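# Right the toppled stool inside the dashed rectangle

## Task

Turn the stool that lies on its side upright so it rests on its legs within the dashed rectangle, then open the grippers and pull the arms away; it only counts if the stool stays there on its own, without the robot supporting it.

## Robot and tools

Robot and frame. Two 6-joint arms, left_arm and right_arm, each ending in a parallel gripper. All poses in results use one scene frame: origin on the table top midway between the arms, +x pointing out across the table, +z up, and left_arm on the +y side. The arm names do not tell you which side of a picture an arm shows up on.

execute_actions takes "actions", a list holding one item or nothing, plus an optional "pictures" boolean (pictures come by default). An empty list commands nothing and just reports the state. A motion item has "rows" (1 to 15 rows) and "steps" (1 to 15, default 15). Each step lasts 1/30 s and uses one row; when rows run out, the last one is reused. A wait item has only "steps" (up to 300): it returns once that many steps have gone by since the previous result, and your thinking time is part of them. A refused call moves nothing.

A row is always 18 numbers, both arms included. First left_arm: six absolute target joint angles in radians (waist, shoulder, elbow, forearm roll, wrist pitch, wrist roll, the same order and values as the Joint positions line), then gripper position, force_limit and speed, each in [-1, 1]. Then the same nine for right_arm. Joint ranges: elbow -2.792 to 2.792, all other joints -6.283 to 6.283. A target more than 0.010 rad outside a range, and farther out than the current angle, is refused. True limits may sit 0.010 rad either way; a target beyond the true limit is clipped, and the result may print "joint sent to its limit" (possibly about an earlier, still-running action). To hold an arm still, resend its current angles.

Gripper numbers are settings, not offsets. position: +1 is fully open (50 mm gap), about -0.65 brings the pads together, -1 closes until something blocks the fingers (use this to grasp). force_limit sets per-pad force: -1 about 20 N, 0 about 102 N, +1 about 185 N (actual grip up to ~17% more). speed sets how fast the gap changes: -1 is 20 mm/s, 0 is 85, +1 is 150. Sending 0 is a real command, so to leave a gripper alone repeat its previous three values. New force_limit or speed only apply after position changes by at least 0.01; to soften a grip, open first. Fingers point along the gripper's +z and close along its x axis. end_effector_position is the point between the pads; fingertips extend 17.5 mm past it. A flat block juts about 9 cm from the last joint's axis toward the gripper's -y and turns with it. Turning only the last joint moves the pad point around a 25 mm circle.

Reading results. The state line gives, per arm, end_effector_position (m), end_effector_quat_wxyz, and linear/angular velocities; printed positions can be off, more so far from the base. Joint positions and Joint velocities list each arm's joints in column order. object_status: 0 moving, 1 blocked while opening, 2 blocked while closing (a held object; confirm this after gripping), 3 reached the target or pads met (usually nothing held). Any new position resets it to 0 briefly. After a grip at force_limit -1 it stays 2 even if the object slips out; otherwise the fingers re-close on their own if grip is lost. Gripping something fixed off-centre lets the grip fade. position_measured is in counts; gap is roughly (250 - counts) x 0.202 mm. "joint command not followed" means a clearance check altered or blocked joint targets; HELD marks steps where your row was partly or wholly not sent.

Motion. Joint targets move at most 2.09 rad/s (waist, shoulder), 3.14 (elbow), 3.93 (wrist joints), with 0.3 s to speed up, all joints of one arm synchronised. Each step the target is kept within 0.456 rad (waist, shoulder), 0.683 (elbow) or 0.854 (wrist joints) of the measured angle, and scaled back if it would shift the gripper more than 70 mm. Between calls the arms keep heading to the last row until they nearly stop or a step is HELD; after that only a new action moves them further.

Faults and care. Contact torque reaching a joint's load limit (waist and shoulder 312 N m, elbow 147, wrist joints 41.4; held weight included) or an external force of 144 N on an arm, its tool or its load stops that arm for 10 s, drops the rest of the call, and makes it yield. Long holding heats motors: MOTOR HOT warns, and OVER-TEMPERATURE FAULT means the brakes are on until it cools. Keep the arms from hitting or squeezing each other. Never let the stool or anything else leave the table; avoid drops, slips, slams and forceful shoving. Occasional outside tugs on a held part or pushes on loose items can happen.

Cameras: cam_high (504x504, high above at about x 1.09, y 0.62, z 1.38, looking down), cam_low (504x504, near table height at about x 1.77, looking back toward the robot), cam_left_wrist and cam_right_wrist (616x616 fisheye, riding on the hands). zoom_image takes "camera" (one of those names) and "region" [x0, y0, x1, y1] in that camera's pixels, top-left origin, at most 504 by 504, and gives a sharper crop of its latest image.

finished_scene takes "scene", the current scene's number; it ends that scene for good and reports whether the goal holds, so call it only after the stool stands alone in the rectangle and the grippers are clear. Answering without any tool call ends the session.

Each tool is called after "Call:" by a JSON object that holds its "fn" and its "kwargs".

## Session

I'll start by looking at the current state.

Call:
{"fn": "execute_actions", "kwargs": {"actions": []}}

Scene clock: 0.00 s of 4244.00 s.
left_arm: end_effector_position=(+0.3031, +0.9448, +0.2264) position_measured=3 object_status=3 end_effector_quat_wxyz=(-0.214, +0.691, -0.079, -0.686) end_effector_velocity=(-0.000, -0.000, -0.001) end_effector_angular_velocity=(-0.000, +0.002, +0.000) | right_arm: end_effector_position=(+0.6959, +0.0506, +0.3446) position_measured=3 object_status=3 end_effector_quat_wxyz=(+0.545, +0.543, +0.597, -0.227) end_effector_velocity=(-0.001, +0.000, +0.000) end_effector_angular_velocity=(-0.000, +0.000, +0.001)
Joint positions: left_arm=[0.662 0.607 1.899 1.047 1.962 1.923] | right_arm=[ 1.094  1.092  0.466 -1.236  2.005  0.478]
Joint velocities: left_arm=[ 0.     0.001  0.001  0.     0.    -0.   ] | right_arm=[ 0.001 -0.001  0.001 -0.    -0.    -0.   ]

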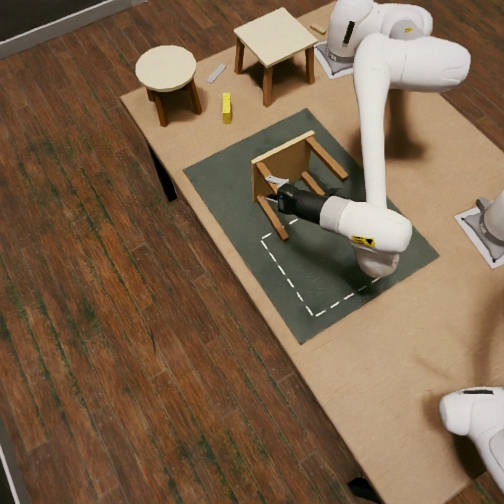

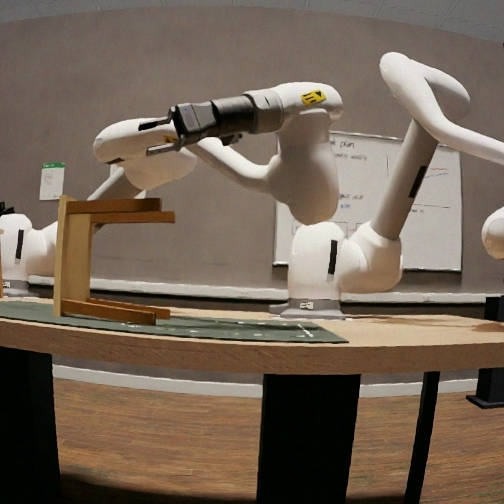

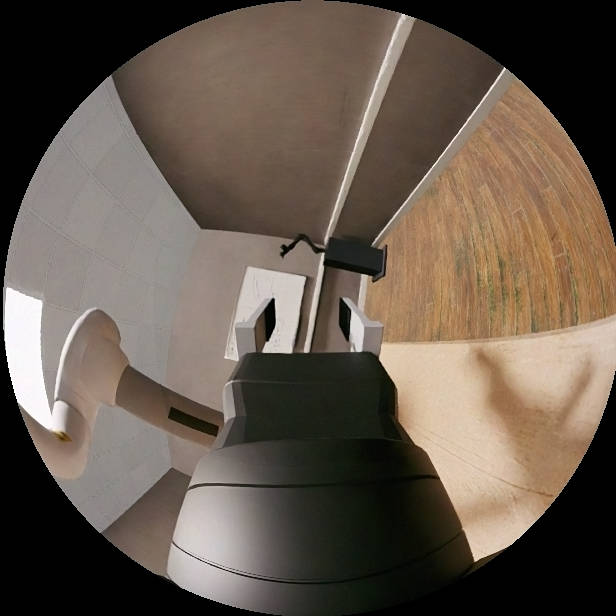

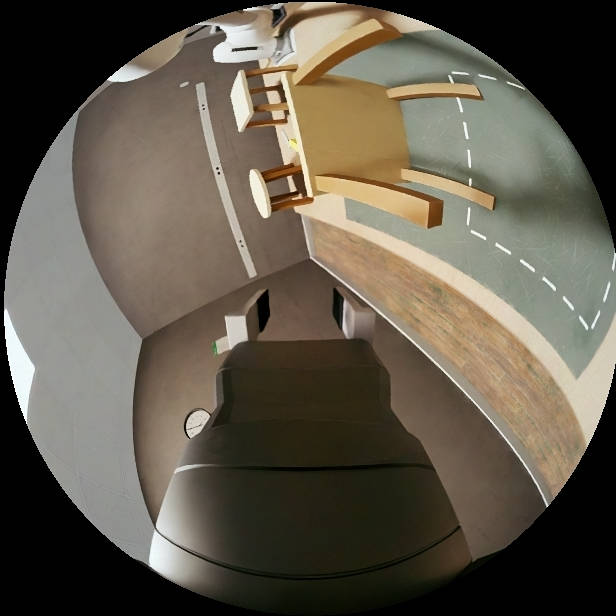

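Call:
{"fn": "zoom_image", "kwargs": {"camera": "cam_high", "region": [180, 90, 440, 350]}}

Call:
{"fn": "zoom_image", "kwargs": {"camera": "cam_low", "region": [0, 170, 360, 360]}}

Call:
{"fn": "zoom_image", "kwargs": {"camera": "cam_right_wrist", "region": [200, 0, 616, 400]}}

Region (180, 90, 440, 350) of cam_high's 504x504 image, scaled by 1.938, with more detail than that image has.

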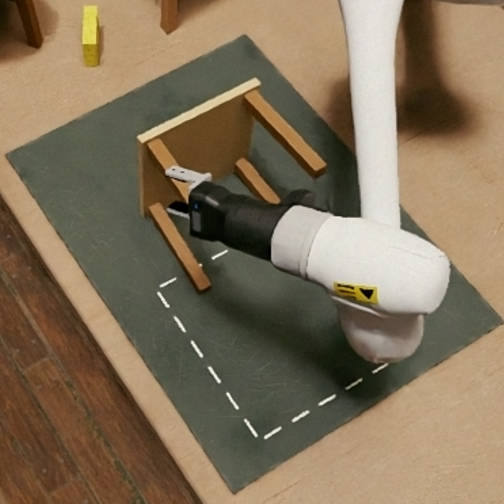

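Region (0, 170, 360, 360) of cam_low's 504x504 image, scaled by 1.400, with more detail than that image has; it fills the top 266 rows of this view, and the rest is white.

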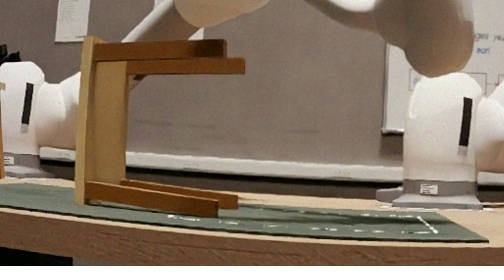

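Region (200, 0, 616, 400) of cam_right_wrist's 616x616 image, scaled by 1.212, with more detail than that image has; it fills the top 485 rows of this view, and the rest is white.

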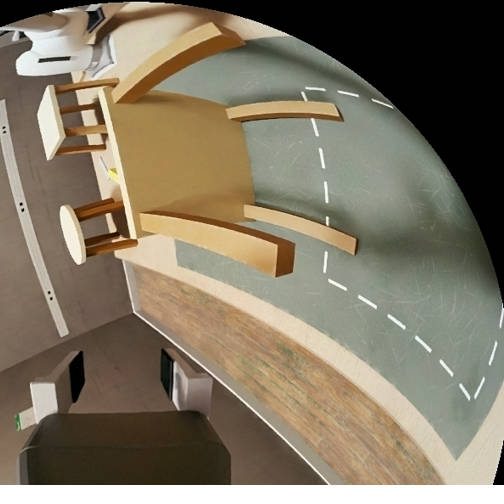

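Call:
{"fn": "execute_actions", "kwargs": {"actions": [{"rows": [[0.662, 0.3, 1.4, 0.0, 1.44, 2.3, 1, 1, 0, 1.094, 0.1, 0.466, -1.236, 2.005, 0.478, 1, 0, 0]], "steps": 15}], "pictures": false}}

Call:
{"fn": "execute_actions", "kwargs": {"actions": [{"steps": 60}]}}

Scene clock: 120.50 s of 4244.00 s.
left_arm: end_effector_position=(+0.4620, +0.9008, +0.2439) position_measured=3 object_status=3 end_effector_quat_wxyz=(-0.047, +0.947, -0.073, -0.310) end_effector_velocity=(+0.419, -0.124, +0.181) end_effector_angular_velocity=(-0.560, -1.660, -0.034) | right_arm: end_effector_position=(+0.6526, -0.0030, +0.5584) position_measured=3 object_status=3 end_effector_quat_wxyz=(+0.536, +0.605, +0.574, -0.133) end_effector_velocity=(-0.130, -0.161, +0.455) end_effector_angular_velocity=(+0.396, -0.320, +0.000)
Joint positions: left_arm=[0.662 0.414 1.586 0.415 1.635 2.159] | right_arm=[ 1.094  0.863  0.466 -1.236  2.005  0.478]
Joint velocities: left_arm=[-0.001 -0.317 -0.517 -1.146 -0.539  0.39 ] | right_arm=[-0.    -0.509  0.     0.    -0.    -0.   ]
Steps of this call (steps 1 to 90: nothing new was sent; then 117.00 s passed at rest; steps 91 to 105: all 15 steps of this action). Readings (joint positions | what the end effector reports):
91: left_arm=[0.662 0.607 1.899 1.046 1.961 1.923] | right_arm=[1.094 1.092 0.466 -1.236 2.005 0.478] | left_arm position_measured=3 object_status=3 | right_arm position_measured=3 object_status=3
92: left_arm=[0.662 0.603 1.893 1.036 1.955 1.928] | right_arm=[1.094 1.087 0.467 -1.236 2.005 0.478] | left_arm position_measured=3 object_status=3 | right_arm position_measured=3 object_status=3
94: left_arm=[0.662 0.581 1.856 0.973 1.917 1.956] | right_arm=[1.094 1.056 0.467 -1.236 2.005 0.478] | left_arm position_measured=3 object_status=3 | right_arm position_measured=3 object_status=3
98: left_arm=[0.662 0.503 1.730 0.737 1.786 2.050] | right_arm=[1.094 0.984 0.466 -1.236 2.005 0.478] | left_arm position_measured=3 object_status=3 | right_arm position_measured=3 object_status=3
105: the state above

Scene clock: 122.50 s of 4244.00 s.
left_arm: end_effector_position=(+0.6223, +0.8496, +0.3688) position_measured=3 object_status=3 end_effector_quat_wxyz=(-0.000, +0.994, -0.108, +0.001) end_effector_velocity=(-0.000, -0.000, -0.000) end_effector_angular_velocity=(-0.000, +0.001, -0.000) | right_arm: end_effector_position=(+0.3206, -0.4139, +1.0634) position_measured=3 object_status=3 end_effector_quat_wxyz=(+0.457, +0.748, +0.446, +0.184) end_effector_velocity=(-0.001, -0.000, +0.001) end_effector_angular_velocity=(+0.001, -0.001, +0.001)
Joint positions: left_arm=[ 0.662  0.3    1.4   -0.     1.44   2.3  ] | right_arm=[ 1.094  0.1    0.466 -1.236  2.005  0.478]
Joint velocities: left_arm=[-0.    -0.     0.001 -0.     0.     0.   ] | right_arm=[ 0.001 -0.001 -0.001  0.    -0.    -0.   ]
Steps of this call (steps 1 to 60: the robot went on to your last target). Readings (joint positions | what the end effector reports):
1: left_arm=[0.662 0.404 1.569 0.377 1.617 2.172] | right_arm=[1.094 0.846 0.466 -1.236 2.005 0.478] | left_arm position_measured=3 object_status=3 | right_arm position_measured=3 object_status=3
2: left_arm=[0.662 0.394 1.552 0.339 1.599 2.185] | right_arm=[1.094 0.829 0.466 -1.236 2.005 0.478] | left_arm position_measured=3 object_status=3 | right_arm position_measured=3 object_status=3
4: left_arm=[0.662 0.374 1.520 0.269 1.566 2.209] | right_arm=[1.094 0.794 0.466 -1.236 2.005 0.478] | left_arm position_measured=3 object_status=3 | right_arm position_measured=3 object_status=3
8: left_arm=[0.662 0.338 1.461 0.137 1.504 2.254] | right_arm=[1.094 0.725 0.466 -1.236 2.005 0.478] | left_arm position_measured=3 object_status=3 | right_arm position_measured=3 object_status=3
60: the state above
All arms were judged still, so your last target was given up. Only a new action makes them travel on or press farther. Fingers that are still opening or closing keep moving.
camera_calibration (this result's frames):
cam_left_wrist: T_world_to_cam=[[0.978664, -0.202447, 0.0351018, -0.450031], [-0.204386, -0.941698, 0.267266, 0.833944], [-0.0210517, -0.268738, -0.962983, 0.744976], [0, 0, 0, 1]] pos_world=[0.626558, 0.894419, 0.510312]
cam_right_wrist: T_world_to_cam=[[0.50971, 0.856112, -0.0852486, 0.269115], [0.282741, -0.073102, 0.956407, -1.13562], [0.81256, -0.511594, -0.279319, -0.0322785], [0, 0, 0, 1]] pos_world=[0.210142, -0.329922, 1.10004]

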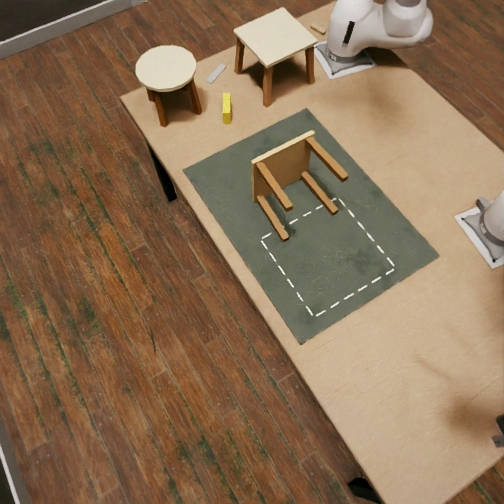

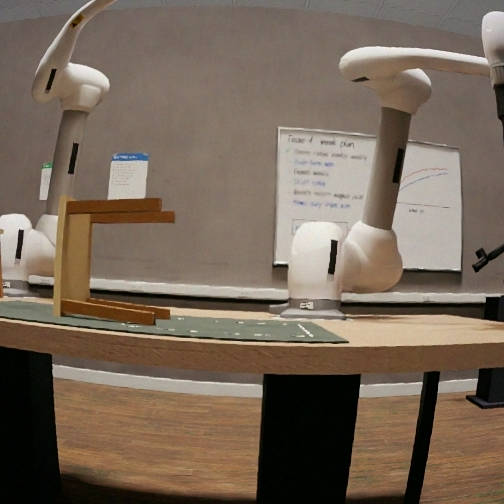

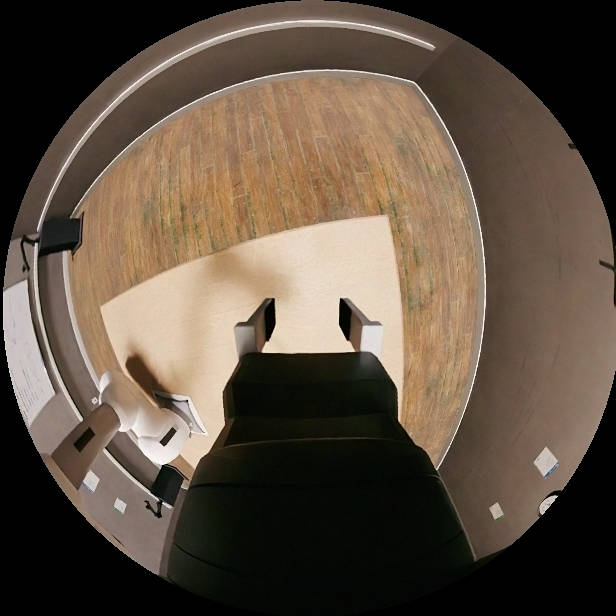

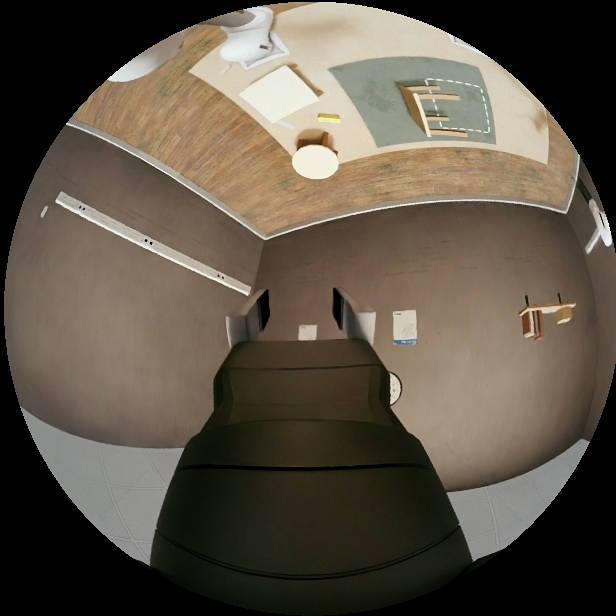

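Call:
{"fn": "zoom_image", "kwargs": {"camera": "cam_high", "region": [230, 110, 410, 330]}}

Call:
{"fn": "zoom_image", "kwargs": {"camera": "cam_low", "region": [30, 180, 200, 340]}}

Region (230, 110, 410, 330) of cam_high's 504x504 image, scaled by 2.291, with more detail than that image has; it fills the left 412 columns of this view, and the rest is white.

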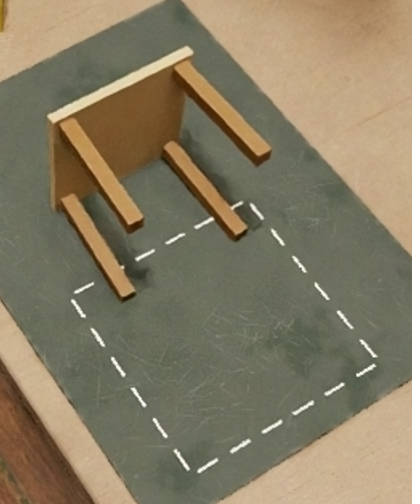

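Region (30, 180, 200, 340) of cam_low's 504x504 image, scaled by 2.965, with more detail than that image has; it fills the top 474 rows of this view, and the rest is white.

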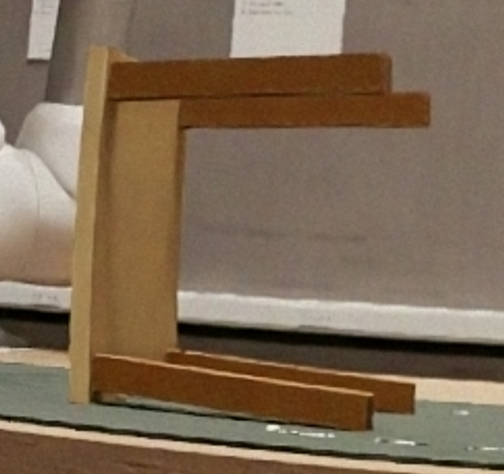

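Call:
{"fn": "execute_actions", "kwargs": {"actions": [{"rows": [[-0.733, 0.415, 1.310, 0.0, 1.417, 2.259, 1, 1, 0, 1.094, 0.1, 0.466, -1.236, 2.005, 0.478, 1, 0, 0]], "steps": 15}], "pictures": false}}

Call:
{"fn": "execute_actions", "kwargs": {"actions": [{"steps": 75}]}}

Scene clock: 186.97 s of 4244.00 s.
left_arm: end_effector_position=(+0.7389, +0.6759, +0.3518) position_measured=3 object_status=3 end_effector_quat_wxyz=(-0.000, +0.973, -0.230, +0.000) end_effector_velocity=(+0.193, -0.437, -0.028) end_effector_angular_velocity=(+0.000, +0.001, -0.570) | right_arm: end_effector_position=(+0.3205, -0.4140, +1.0635) position_measured=3 object_status=3 end_effector_quat_wxyz=(+0.457, +0.748, +0.446, +0.184) end_effector_velocity=(+0.000, +0.000, -0.000) end_effector_angular_velocity=(-0.001, +0.000, +0.000)
Joint positions: left_arm=[ 0.395  0.354  1.358 -0.     1.429  2.281] | right_arm=[ 1.094  0.1    0.466 -1.236  2.005  0.478]
Joint velocities: left_arm=[-0.601  0.087 -0.07   0.    -0.016 -0.031] | right_arm=[ 0.     0.     0.001  0.    -0.     0.   ]
Steps of this call (steps 1 to 90: nothing new was sent; then 60.97 s passed at rest; steps 91 to 105: all 15 steps of this action). Readings (joint positions | what the end effector reports):
91: left_arm=[0.662 0.300 1.400 -0.000 1.440 2.300] | right_arm=[1.094 0.100 0.466 -1.236 2.005 0.478] | left_arm position_measured=3 object_status=3 | right_arm position_measured=3 object_status=3
92: left_arm=[0.657 0.301 1.399 -0.000 1.440 2.300] | right_arm=[1.094 0.100 0.466 -1.236 2.005 0.478] | left_arm position_measured=3 object_status=3 | right_arm position_measured=3 object_status=3
94: left_arm=[0.623 0.309 1.392 -0.000 1.438 2.297] | right_arm=[1.094 0.100 0.466 -1.236 2.005 0.478] | left_arm position_measured=3 object_status=3 | right_arm position_measured=3 object_status=3
98: left_arm=[0.538 0.329 1.377 -0.000 1.434 2.290] | right_arm=[1.094 0.100 0.466 -1.236 2.005 0.478] | left_arm position_measured=3 object_status=3 | right_arm position_measured=3 object_status=3
105: the state above

Scene clock: 189.47 s of 4244.00 s.
left_arm: end_effector_position=(+0.5523, -0.1645, +0.3300) position_measured=3 object_status=3 end_effector_quat_wxyz=(-0.000, +0.707, -0.707, -0.000) end_effector_velocity=(+0.000, -0.001, -0.002) end_effector_angular_velocity=(+0.000, +0.000, -0.001) | right_arm: end_effector_position=(+0.3205, -0.4140, +1.0635) position_measured=3 object_status=3 end_effector_quat_wxyz=(+0.457, +0.748, +0.446, +0.184) end_effector_velocity=(-0.000, +0.001, -0.000) end_effector_angular_velocity=(-0.001, +0.001, +0.002)
Joint positions: left_arm=[-0.733  0.415  1.31   0.     1.417  2.259] | right_arm=[ 1.094  0.1    0.466 -1.236  2.005  0.478]
Joint velocities: left_arm=[-0.     0.002  0.    -0.    -0.002  0.   ] | right_arm=[ 0.001 -0.     0.001  0.    -0.    -0.   ]
Steps of this call (steps 1 to 75: the robot went on to your last target). Readings (joint positions | what the end effector reports):
1: left_arm=[0.375 0.357 1.356 -0.000 1.429 2.280] | right_arm=[1.094 0.100 0.466 -1.236 2.005 0.478] | left_arm position_measured=3 object_status=3 | right_arm position_measured=3 object_status=3
2: left_arm=[0.355 0.359 1.353 -0.000 1.428 2.279] | right_arm=[1.094 0.100 0.466 -1.236 2.005 0.478] | left_arm position_measured=3 object_status=3 | right_arm position_measured=3 object_status=3
4: left_arm=[0.314 0.364 1.349 -0.000 1.427 2.277] | right_arm=[1.094 0.100 0.466 -1.236 2.005 0.478] | left_arm position_measured=3 object_status=3 | right_arm position_measured=3 object_status=3
8: left_arm=[0.233 0.373 1.343 -0.000 1.425 2.274] | right_arm=[1.094 0.100 0.466 -1.236 2.005 0.478] | left_arm position_measured=3 object_status=3 | right_arm position_measured=3 object_status=3
75: the state above
All arms were judged still, so your last target was given up. Only a new action makes them travel on or press farther. Fingers that are still opening or closing keep moving.
camera_calibration (this result's frames):
cam_left_wrist: T_world_to_cam=[[0.0128556, -0.999353, 0.0335756, -0.182619], [-0.963268, -0.00336988, 0.26852, 0.448157], [-0.268233, -0.0357942, -0.962689, 0.608366], [0, 0, 0, 1]] pos_world=[0.597227, -0.159215, 0.47146]
cam_right_wrist: T_world_to_cam=[[0.509717, 0.856126, -0.0850729, 0.269023], [0.282597, -0.0732106, 0.956441, -1.1357], [0.812605, -0.511555, -0.279256, -0.0323182], [0, 0, 0, 1]] pos_world=[0.210084, -0.329996, 1.1001]

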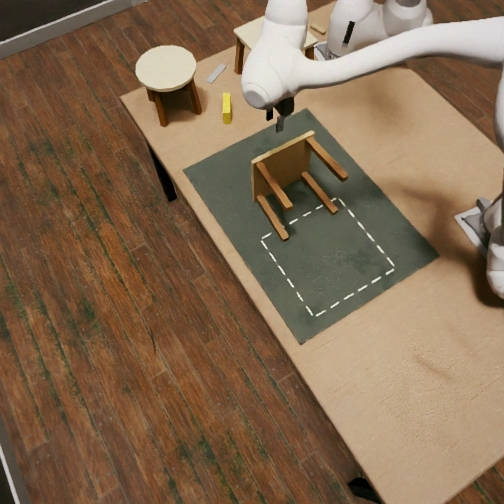

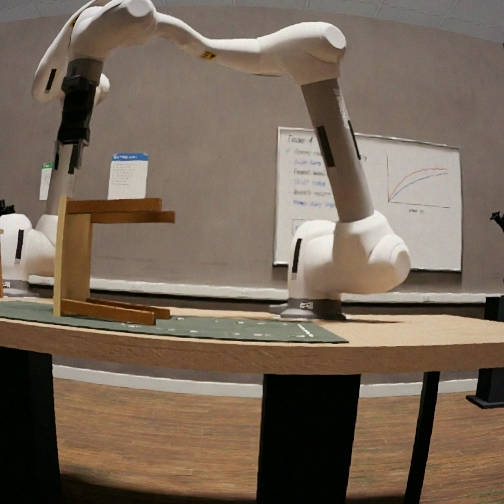

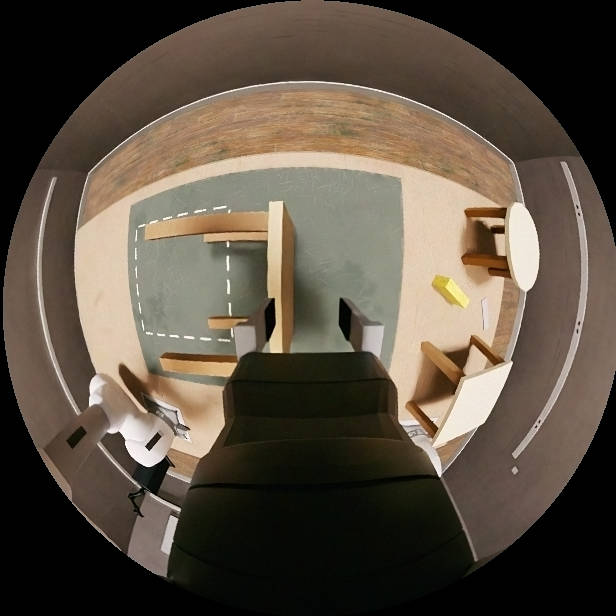

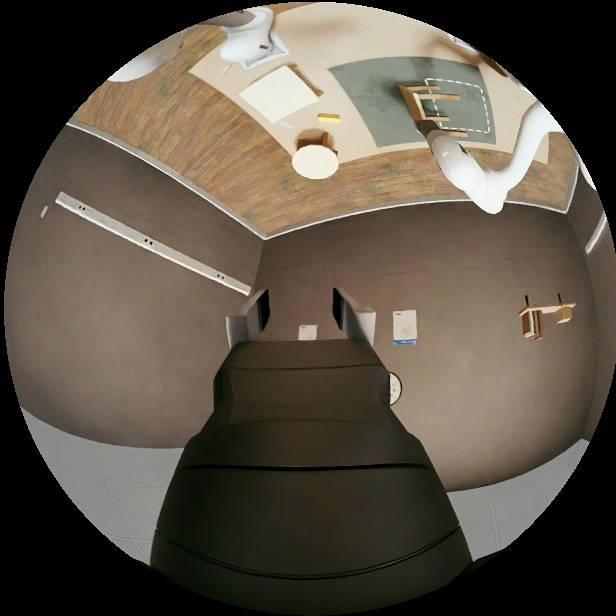

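Call:
{"fn": "zoom_image", "kwargs": {"camera": "cam_left_wrist", "region": [120, 170, 420, 400]}}

Region (120, 170, 420, 400) of cam_left_wrist's 616x616 image, scaled by 1.680, with more detail than that image has; it fills the top 386 rows of this view, and the rest is white.

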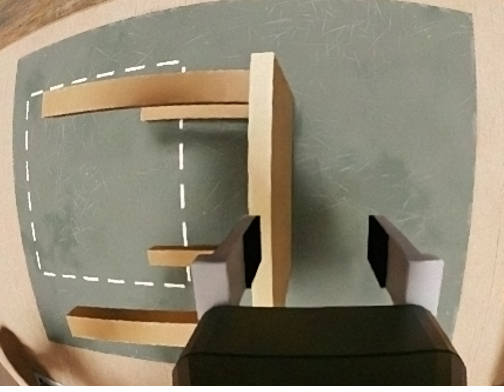

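Call:
{"fn": "execute_actions", "kwargs": {"actions": [{"rows": [[-0.7244, 0.369, 1.4674, 0.0, 1.3051, 2.2682, 1, 1, 0, 1.094, 0.1, 0.466, -1.236, 2.005, 0.478, 1, 0, 0]], "steps": 15}], "pictures": false}}

Call:
{"fn": "execute_actions", "kwargs": {"actions": [{"steps": 15}]}}

Scene clock: 232.83 s of 4244.00 s.
left_arm: end_effector_position=(+0.5323, -0.1299, +0.2800) position_measured=3 object_status=3 end_effector_quat_wxyz=(+0.000, +0.707, -0.707, +0.000) end_effector_velocity=(-0.000, +0.001, -0.001) end_effector_angular_velocity=(+0.002, +0.001, +0.000) | right_arm: end_effector_position=(+0.3205, -0.4140, +1.0635) position_measured=3 object_status=3 end_effector_quat_wxyz=(+0.457, +0.748, +0.446, +0.184) end_effector_velocity=(+0.000, +0.000, +0.000) end_effector_angular_velocity=(+0.000, -0.001, +0.001)
Joint positions: left_arm=[-0.724  0.369  1.467 -0.     1.305  2.268] | right_arm=[ 1.094  0.1    0.466 -1.236  2.005  0.478]
Joint velocities: left_arm=[-0.     0.     0.001  0.     0.001 -0.   ] | right_arm=[ 0.     0.    -0.001  0.    -0.001 -0.   ]
Steps of this call (steps 1 to 90: nothing new was sent; then 39.87 s passed at rest; steps 91 to 105: all 15 steps of this action). Readings (joint positions | what the end effector reports):
91: left_arm=[-0.733 0.415 1.310 -0.000 1.416 2.259] | right_arm=[1.094 0.100 0.466 -1.236 2.005 0.478] | left_arm position_measured=3 object_status=3 | right_arm position_measured=3 object_status=3
92: left_arm=[-0.733 0.413 1.318 -0.000 1.411 2.259] | right_arm=[1.094 0.100 0.466 -1.236 2.005 0.478] | left_arm position_measured=3 object_status=3 | right_arm position_measured=3 object_status=3
94: left_arm=[-0.730 0.398 1.369 -0.000 1.375 2.262] | right_arm=[1.094 0.100 0.466 -1.236 2.005 0.478] | left_arm position_measured=3 object_status=3 | right_arm position_measured=3 object_status=3
98: left_arm=[-0.725 0.370 1.464 -0.000 1.308 2.268] | right_arm=[1.094 0.100 0.466 -1.236 2.005 0.478] | left_arm position_measured=3 object_status=3 | right_arm position_measured=3 object_status=3
105: the state above

Scene clock: 233.33 s of 4244.00 s.
left_arm: end_effector_position=(+0.5323, -0.1299, +0.2800) position_measured=3 object_status=3 end_effector_quat_wxyz=(+0.000, +0.707, -0.707, +0.000) end_effector_velocity=(+0.000, -0.001, +0.001) end_effector_angular_velocity=(-0.002, -0.001, -0.000) | right_arm: end_effector_position=(+0.3205, -0.4140, +1.0635) position_measured=3 object_status=3 end_effector_quat_wxyz=(+0.457, +0.748, +0.446, +0.184) end_effector_velocity=(-0.000, -0.000, -0.000) end_effector_angular_velocity=(+0.001, +0.000, -0.000)
Joint positions: left_arm=[-0.724  0.369  1.467 -0.     1.305  2.268] | right_arm=[ 1.094  0.1    0.466 -1.236  2.005  0.478]
Joint velocities: left_arm=[-0.    -0.    -0.    -0.    -0.001 -0.   ] | right_arm=[ 0.    -0.    -0.     0.     0.001  0.   ]
Steps of this call (steps 1 to 15: the robot went on to your last target). Readings (joint positions | what the end effector reports):
1: left_arm=[-0.724 0.369 1.467 -0.000 1.305 2.268] | right_arm=[1.094 0.100 0.466 -1.236 2.005 0.478] | left_arm position_measured=3 object_status=3 | right_arm position_measured=3 object_status=3
2: left_arm=[-0.724 0.369 1.467 -0.000 1.305 2.268] | right_arm=[1.094 0.100 0.466 -1.236 2.005 0.478] | left_arm position_measured=3 object_status=3 | right_arm position_measured=3 object_status=3
4: left_arm=[-0.724 0.369 1.467 -0.000 1.305 2.268] | right_arm=[1.094 0.100 0.466 -1.236 2.005 0.478] | left_arm position_measured=3 object_status=3 | right_arm position_measured=3 object_status=3
8: left_arm=[-0.724 0.369 1.467 -0.000 1.305 2.268] | right_arm=[1.094 0.100 0.466 -1.236 2.005 0.478] | left_arm position_measured=3 object_status=3 | right_arm position_measured=3 object_status=3
15: the state above
All arms were judged still, so your last target was given up. Only a new action makes them travel on or press farther. Fingers that are still opening or closing keep moving.
camera_calibration (this result's frames):
cam_left_wrist: T_world_to_cam=[[0.012247, -0.999348, 0.0339727, -0.14585], [-0.963352, -0.00268744, 0.268229, 0.442601], [-0.267962, -0.0360127, -0.962756, 0.555966], [0, 0, 0, 1]] pos_world=[0.577145, -0.124543, 0.421496]
cam_right_wrist: T_world_to_cam=[[0.509717, 0.856126, -0.085073, 0.269023], [0.282598, -0.0732105, 0.956441, -1.1357], [0.812605, -0.511555, -0.279256, -0.0323182], [0, 0, 0, 1]] pos_world=[0.210084, -0.329996, 1.1001]

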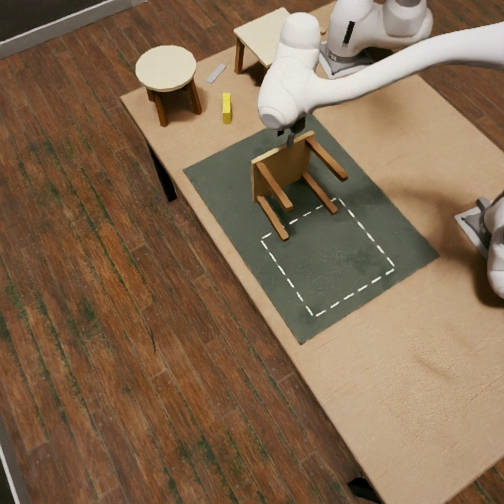

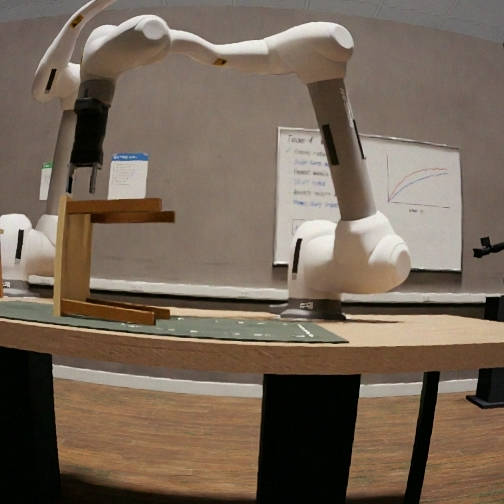

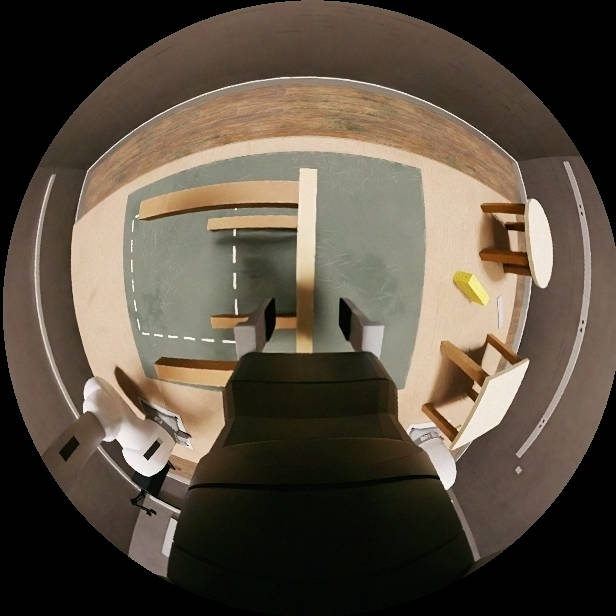

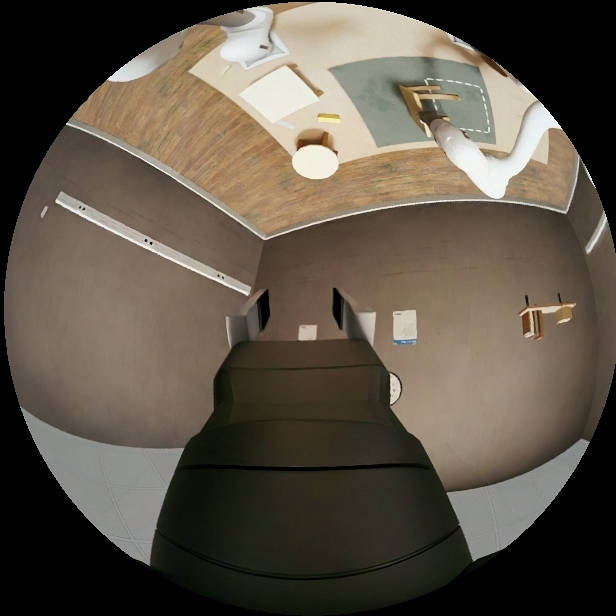

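Call:
{"fn": "zoom_image", "kwargs": {"camera": "cam_left_wrist", "region": [190, 150, 430, 390]}}

Call:
{"fn": "zoom_image", "kwargs": {"camera": "cam_low", "region": [30, 90, 190, 250]}}

Region (190, 150, 430, 390) of cam_left_wrist's 616x616 image, scaled by 2.100, with more detail than that image has.

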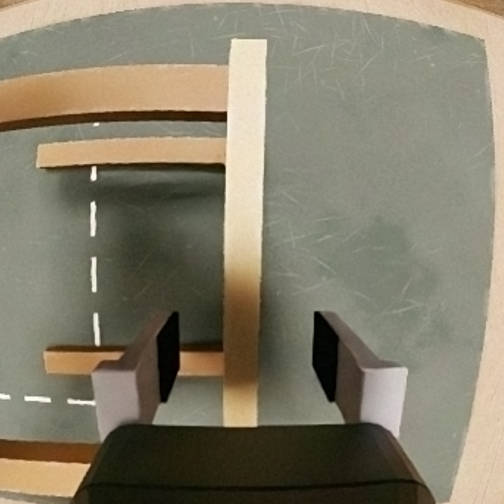

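Region (30, 90, 190, 250) of cam_low's 504x504 image, scaled by 3.150, with more detail than that image has.

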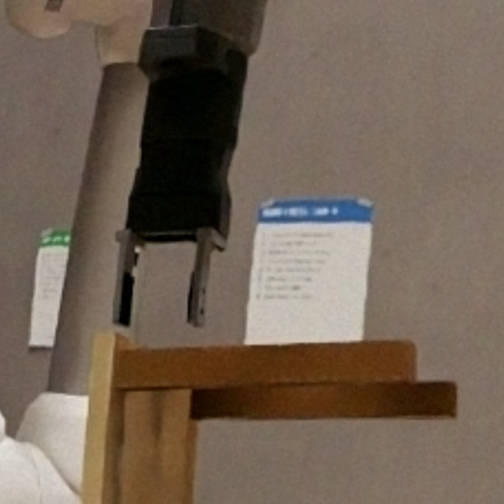

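Call:
{"fn": "execute_actions", "kwargs": {"actions": [{"rows": [[-0.7231, 0.4016, 1.547, 0.0, 1.193, 2.2895, 1, 1, 0, 1.094, 0.1, 0.466, -1.236, 2.005, 0.478, 1, 0, 0]], "steps": 15}], "pictures": true}}

Scene clock: 251.40 s of 4244.00 s.
left_arm: end_effector_position=(+0.5323, -0.1288, +0.2130) position_measured=3 object_status=3 end_effector_quat_wxyz=(+0.000, +0.700, -0.714, +0.000) end_effector_velocity=(+0.000, +0.001, -0.001) end_effector_angular_velocity=(+0.001, +0.001, +0.000) | right_arm: end_effector_position=(+0.3205, -0.4140, +1.0635) position_measured=3 object_status=3 end_effector_quat_wxyz=(+0.457, +0.748, +0.446, +0.184) end_effector_velocity=(+0.000, -0.001, +0.000) end_effector_angular_velocity=(+0.000, -0.000, -0.002)
Joint positions: left_arm=[-0.723  0.402  1.547 -0.     1.193  2.289] | right_arm=[ 1.094  0.1    0.466 -1.236  2.005  0.478]
Joint velocities: left_arm=[ 0.     0.001  0.001  0.    -0.     0.   ] | right_arm=[-0.001  0.    -0.001 -0.     0.    -0.   ]
Steps of this call (steps 1 to 90: nothing new was sent; then 14.57 s passed at rest; steps 91 to 105: all 15 steps of this action). Readings (joint positions | what the end effector reports):
91: left_arm=[-0.724 0.369 1.468 0.000 1.304 2.268] | right_arm=[1.094 0.100 0.466 -1.236 2.005 0.478] | left_arm position_measured=3 object_status=3 | right_arm position_measured=3 object_status=3
92: left_arm=[-0.724 0.371 1.475 0.000 1.294 2.270] | right_arm=[1.094 0.100 0.466 -1.236 2.005 0.478] | left_arm position_measured=3 object_status=3 | right_arm position_measured=3 object_status=3
94: left_arm=[-0.724 0.388 1.515 0.000 1.239 2.281] | right_arm=[1.094 0.100 0.466 -1.236 2.005 0.478] | left_arm position_measured=3 object_status=3 | right_arm position_measured=3 object_status=3
98: left_arm=[-0.723 0.401 1.546 -0.000 1.195 2.289] | right_arm=[1.094 0.100 0.466 -1.236 2.005 0.478] | left_arm position_measured=3 object_status=3 | right_arm position_measured=3 object_status=3
105: the state above
camera_calibration (this result's frames):
cam_left_wrist: T_world_to_cam=[[-0.00773097, -0.999393, 0.0339636, -0.131915], [-0.96321, 0.016567, 0.26824, 0.462983], [-0.26864, -0.0306403, -0.962753, 0.492559], [0, 0, 0, 1]] pos_world=[0.577251, -0.124413, 0.354502]
cam_right_wrist: T_world_to_cam=[[0.509717, 0.856126, -0.085073, 0.269023], [0.282597, -0.0732105, 0.956441, -1.1357], [0.812605, -0.511555, -0.279256, -0.0323183], [0, 0, 0, 1]] pos_world=[0.210084, -0.329996, 1.1001]

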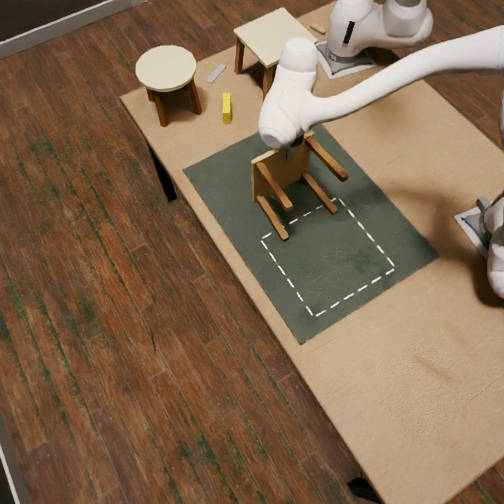

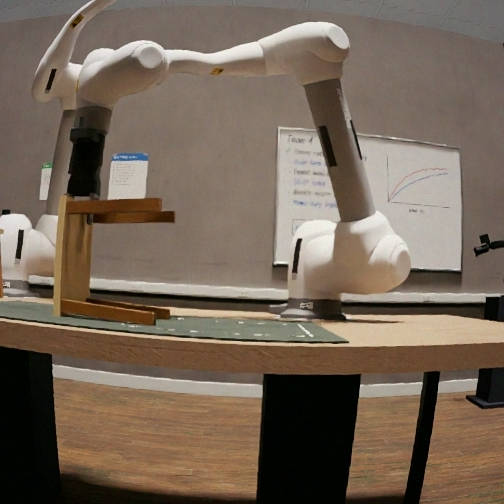

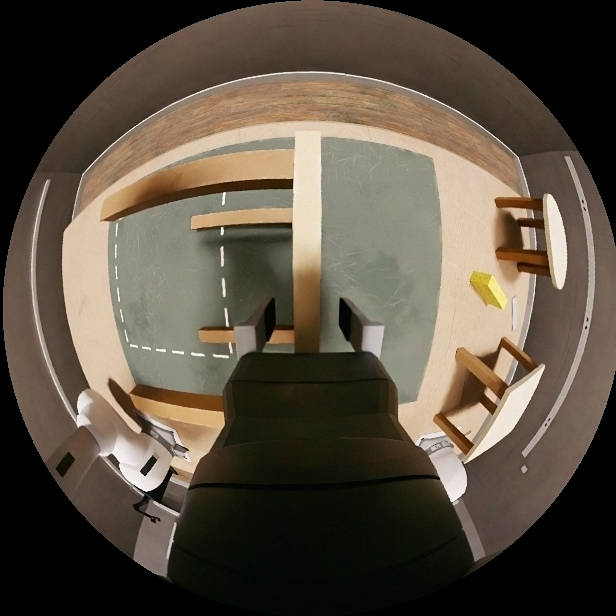

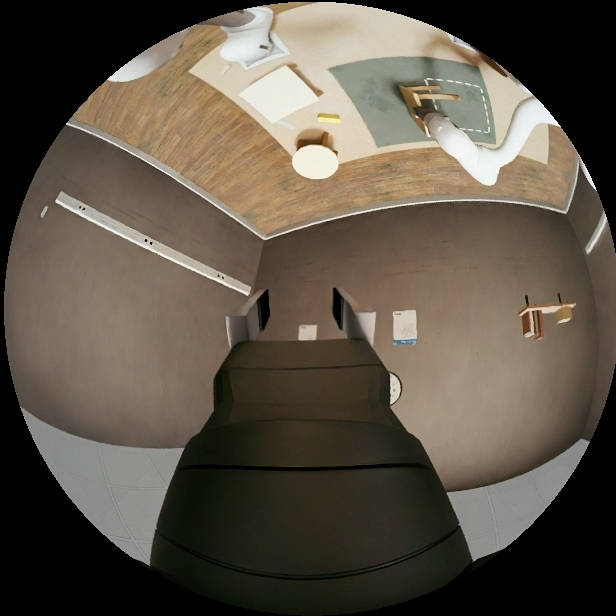

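Call:
{"fn": "execute_actions", "kwargs": {"actions": [{"rows": [[-0.7231, 0.4016, 1.547, 0.0, 1.193, 2.2895, -1, 0.2, -0.3, 1.094, 0.1, 0.466, -1.236, 2.005, 0.478, 1, 0, 0]], "steps": 15}], "pictures": false}}

Call:
{"fn": "execute_actions", "kwargs": {"actions": [{"steps": 15}], "pictures": false}}

Scene clock: 261.10 s of 4244.00 s.
left_arm: end_effector_position=(+0.5323, -0.1288, +0.2130) position_measured=161 object_status=0 end_effector_quat_wxyz=(-0.000, +0.700, -0.714, -0.000) end_effector_velocity=(+0.001, -0.001, +0.000) end_effector_angular_velocity=(-0.002, -0.001, +0.000) | right_arm: end_effector_position=(+0.3205, -0.4140, +1.0635) position_measured=3 object_status=3 end_effector_quat_wxyz=(+0.457, +0.748, +0.446, +0.184) end_effector_velocity=(+0.000, +0.000, -0.000) end_effector_angular_velocity=(+0.000, +0.000, -0.001)
Joint positions: left_arm=[-0.723  0.402  1.547  0.     1.193  2.289] | right_arm=[ 1.094  0.1    0.466 -1.236  2.005  0.478]
Joint velocities: left_arm=[-0.     0.001 -0.002 -0.    -0.001 -0.   ] | right_arm=[-0.     0.001 -0.001  0.     0.     0.   ]
Steps of this call (steps 1 to 15: the robot went on to your last target; steps 16 to 90: nothing new was sent; then 6.20 s passed at rest; steps 91 to 105: all 15 steps of this action). Readings (joint positions | what the end effector reports):
91: left_arm=[-0.723 0.402 1.547 0.000 1.193 2.289] | right_arm=[1.094 0.100 0.466 -1.236 2.005 0.478] | left_arm position_measured=10 object_status=0 | right_arm position_measured=3 object_status=3
92: left_arm=[-0.723 0.402 1.547 0.000 1.193 2.290] | right_arm=[1.094 0.100 0.466 -1.236 2.005 0.478] | left_arm position_measured=21 object_status=0 | right_arm position_measured=3 object_status=3
94: left_arm=[-0.723 0.402 1.547 0.000 1.193 2.290] | right_arm=[1.094 0.100 0.466 -1.236 2.005 0.478] | left_arm position_measured=43 object_status=0 | right_arm position_measured=3 object_status=3
98: left_arm=[-0.723 0.402 1.547 0.000 1.193 2.289] | right_arm=[1.094 0.100 0.466 -1.236 2.005 0.478] | left_arm position_measured=86 object_status=0 | right_arm position_measured=3 object_status=3
105: the state above

Scene clock: 261.60 s of 4244.00 s.
left_arm: end_effector_position=(+0.5323, -0.1288, +0.2130) position_measured=180 object_status=2 end_effector_quat_wxyz=(-0.000, +0.700, -0.714, -0.000) end_effector_velocity=(-0.000, +0.000, +0.001) end_effector_angular_velocity=(+0.000, +0.000, +0.000) | right_arm: end_effector_position=(+0.3205, -0.4140, +1.0635) position_measured=3 object_status=3 end_effector_quat_wxyz=(+0.457, +0.748, +0.446, +0.184) end_effector_velocity=(-0.000, -0.001, +0.000) end_effector_angular_velocity=(+0.001, -0.000, -0.001)
Joint positions: left_arm=[-0.723  0.402  1.547  0.     1.193  2.29 ] | right_arm=[ 1.094  0.1    0.466 -1.236  2.005  0.478]
Joint velocities: left_arm=[-0.    -0.    -0.001  0.     0.001 -0.   ] | right_arm=[-0.001 -0.001 -0.     0.     0.     0.   ]
Steps of this call (steps 1 to 15: the robot went on to your last target). Readings (joint positions | what the end effector reports):
1: left_arm=[-0.723 0.402 1.547 0.000 1.193 2.290] | right_arm=[1.094 0.100 0.466 -1.236 2.005 0.478] | left_arm position_measured=172 object_status=0 | right_arm position_measured=3 object_status=3
2: left_arm=[-0.723 0.402 1.547 0.000 1.193 2.290] | right_arm=[1.094 0.100 0.466 -1.236 2.005 0.478] | left_arm position_measured=180 object_status=0 | right_arm position_measured=3 object_status=3
4: left_arm=[-0.723 0.402 1.547 0.000 1.193 2.290] | right_arm=[1.094 0.100 0.466 -1.236 2.005 0.478] | left_arm position_measured=180 object_status=0 | right_arm position_measured=3 object_status=3
8: left_arm=[-0.723 0.402 1.547 0.000 1.193 2.290] | right_arm=[1.094 0.100 0.466 -1.236 2.005 0.478] | left_arm position_measured=180 object_status=2 | right_arm position_measured=3 object_status=3
15: the state above
All arms were judged still, so your last target was given up. Only a new action makes them travel on or press farther. Fingers that are still opening or closing keep moving.


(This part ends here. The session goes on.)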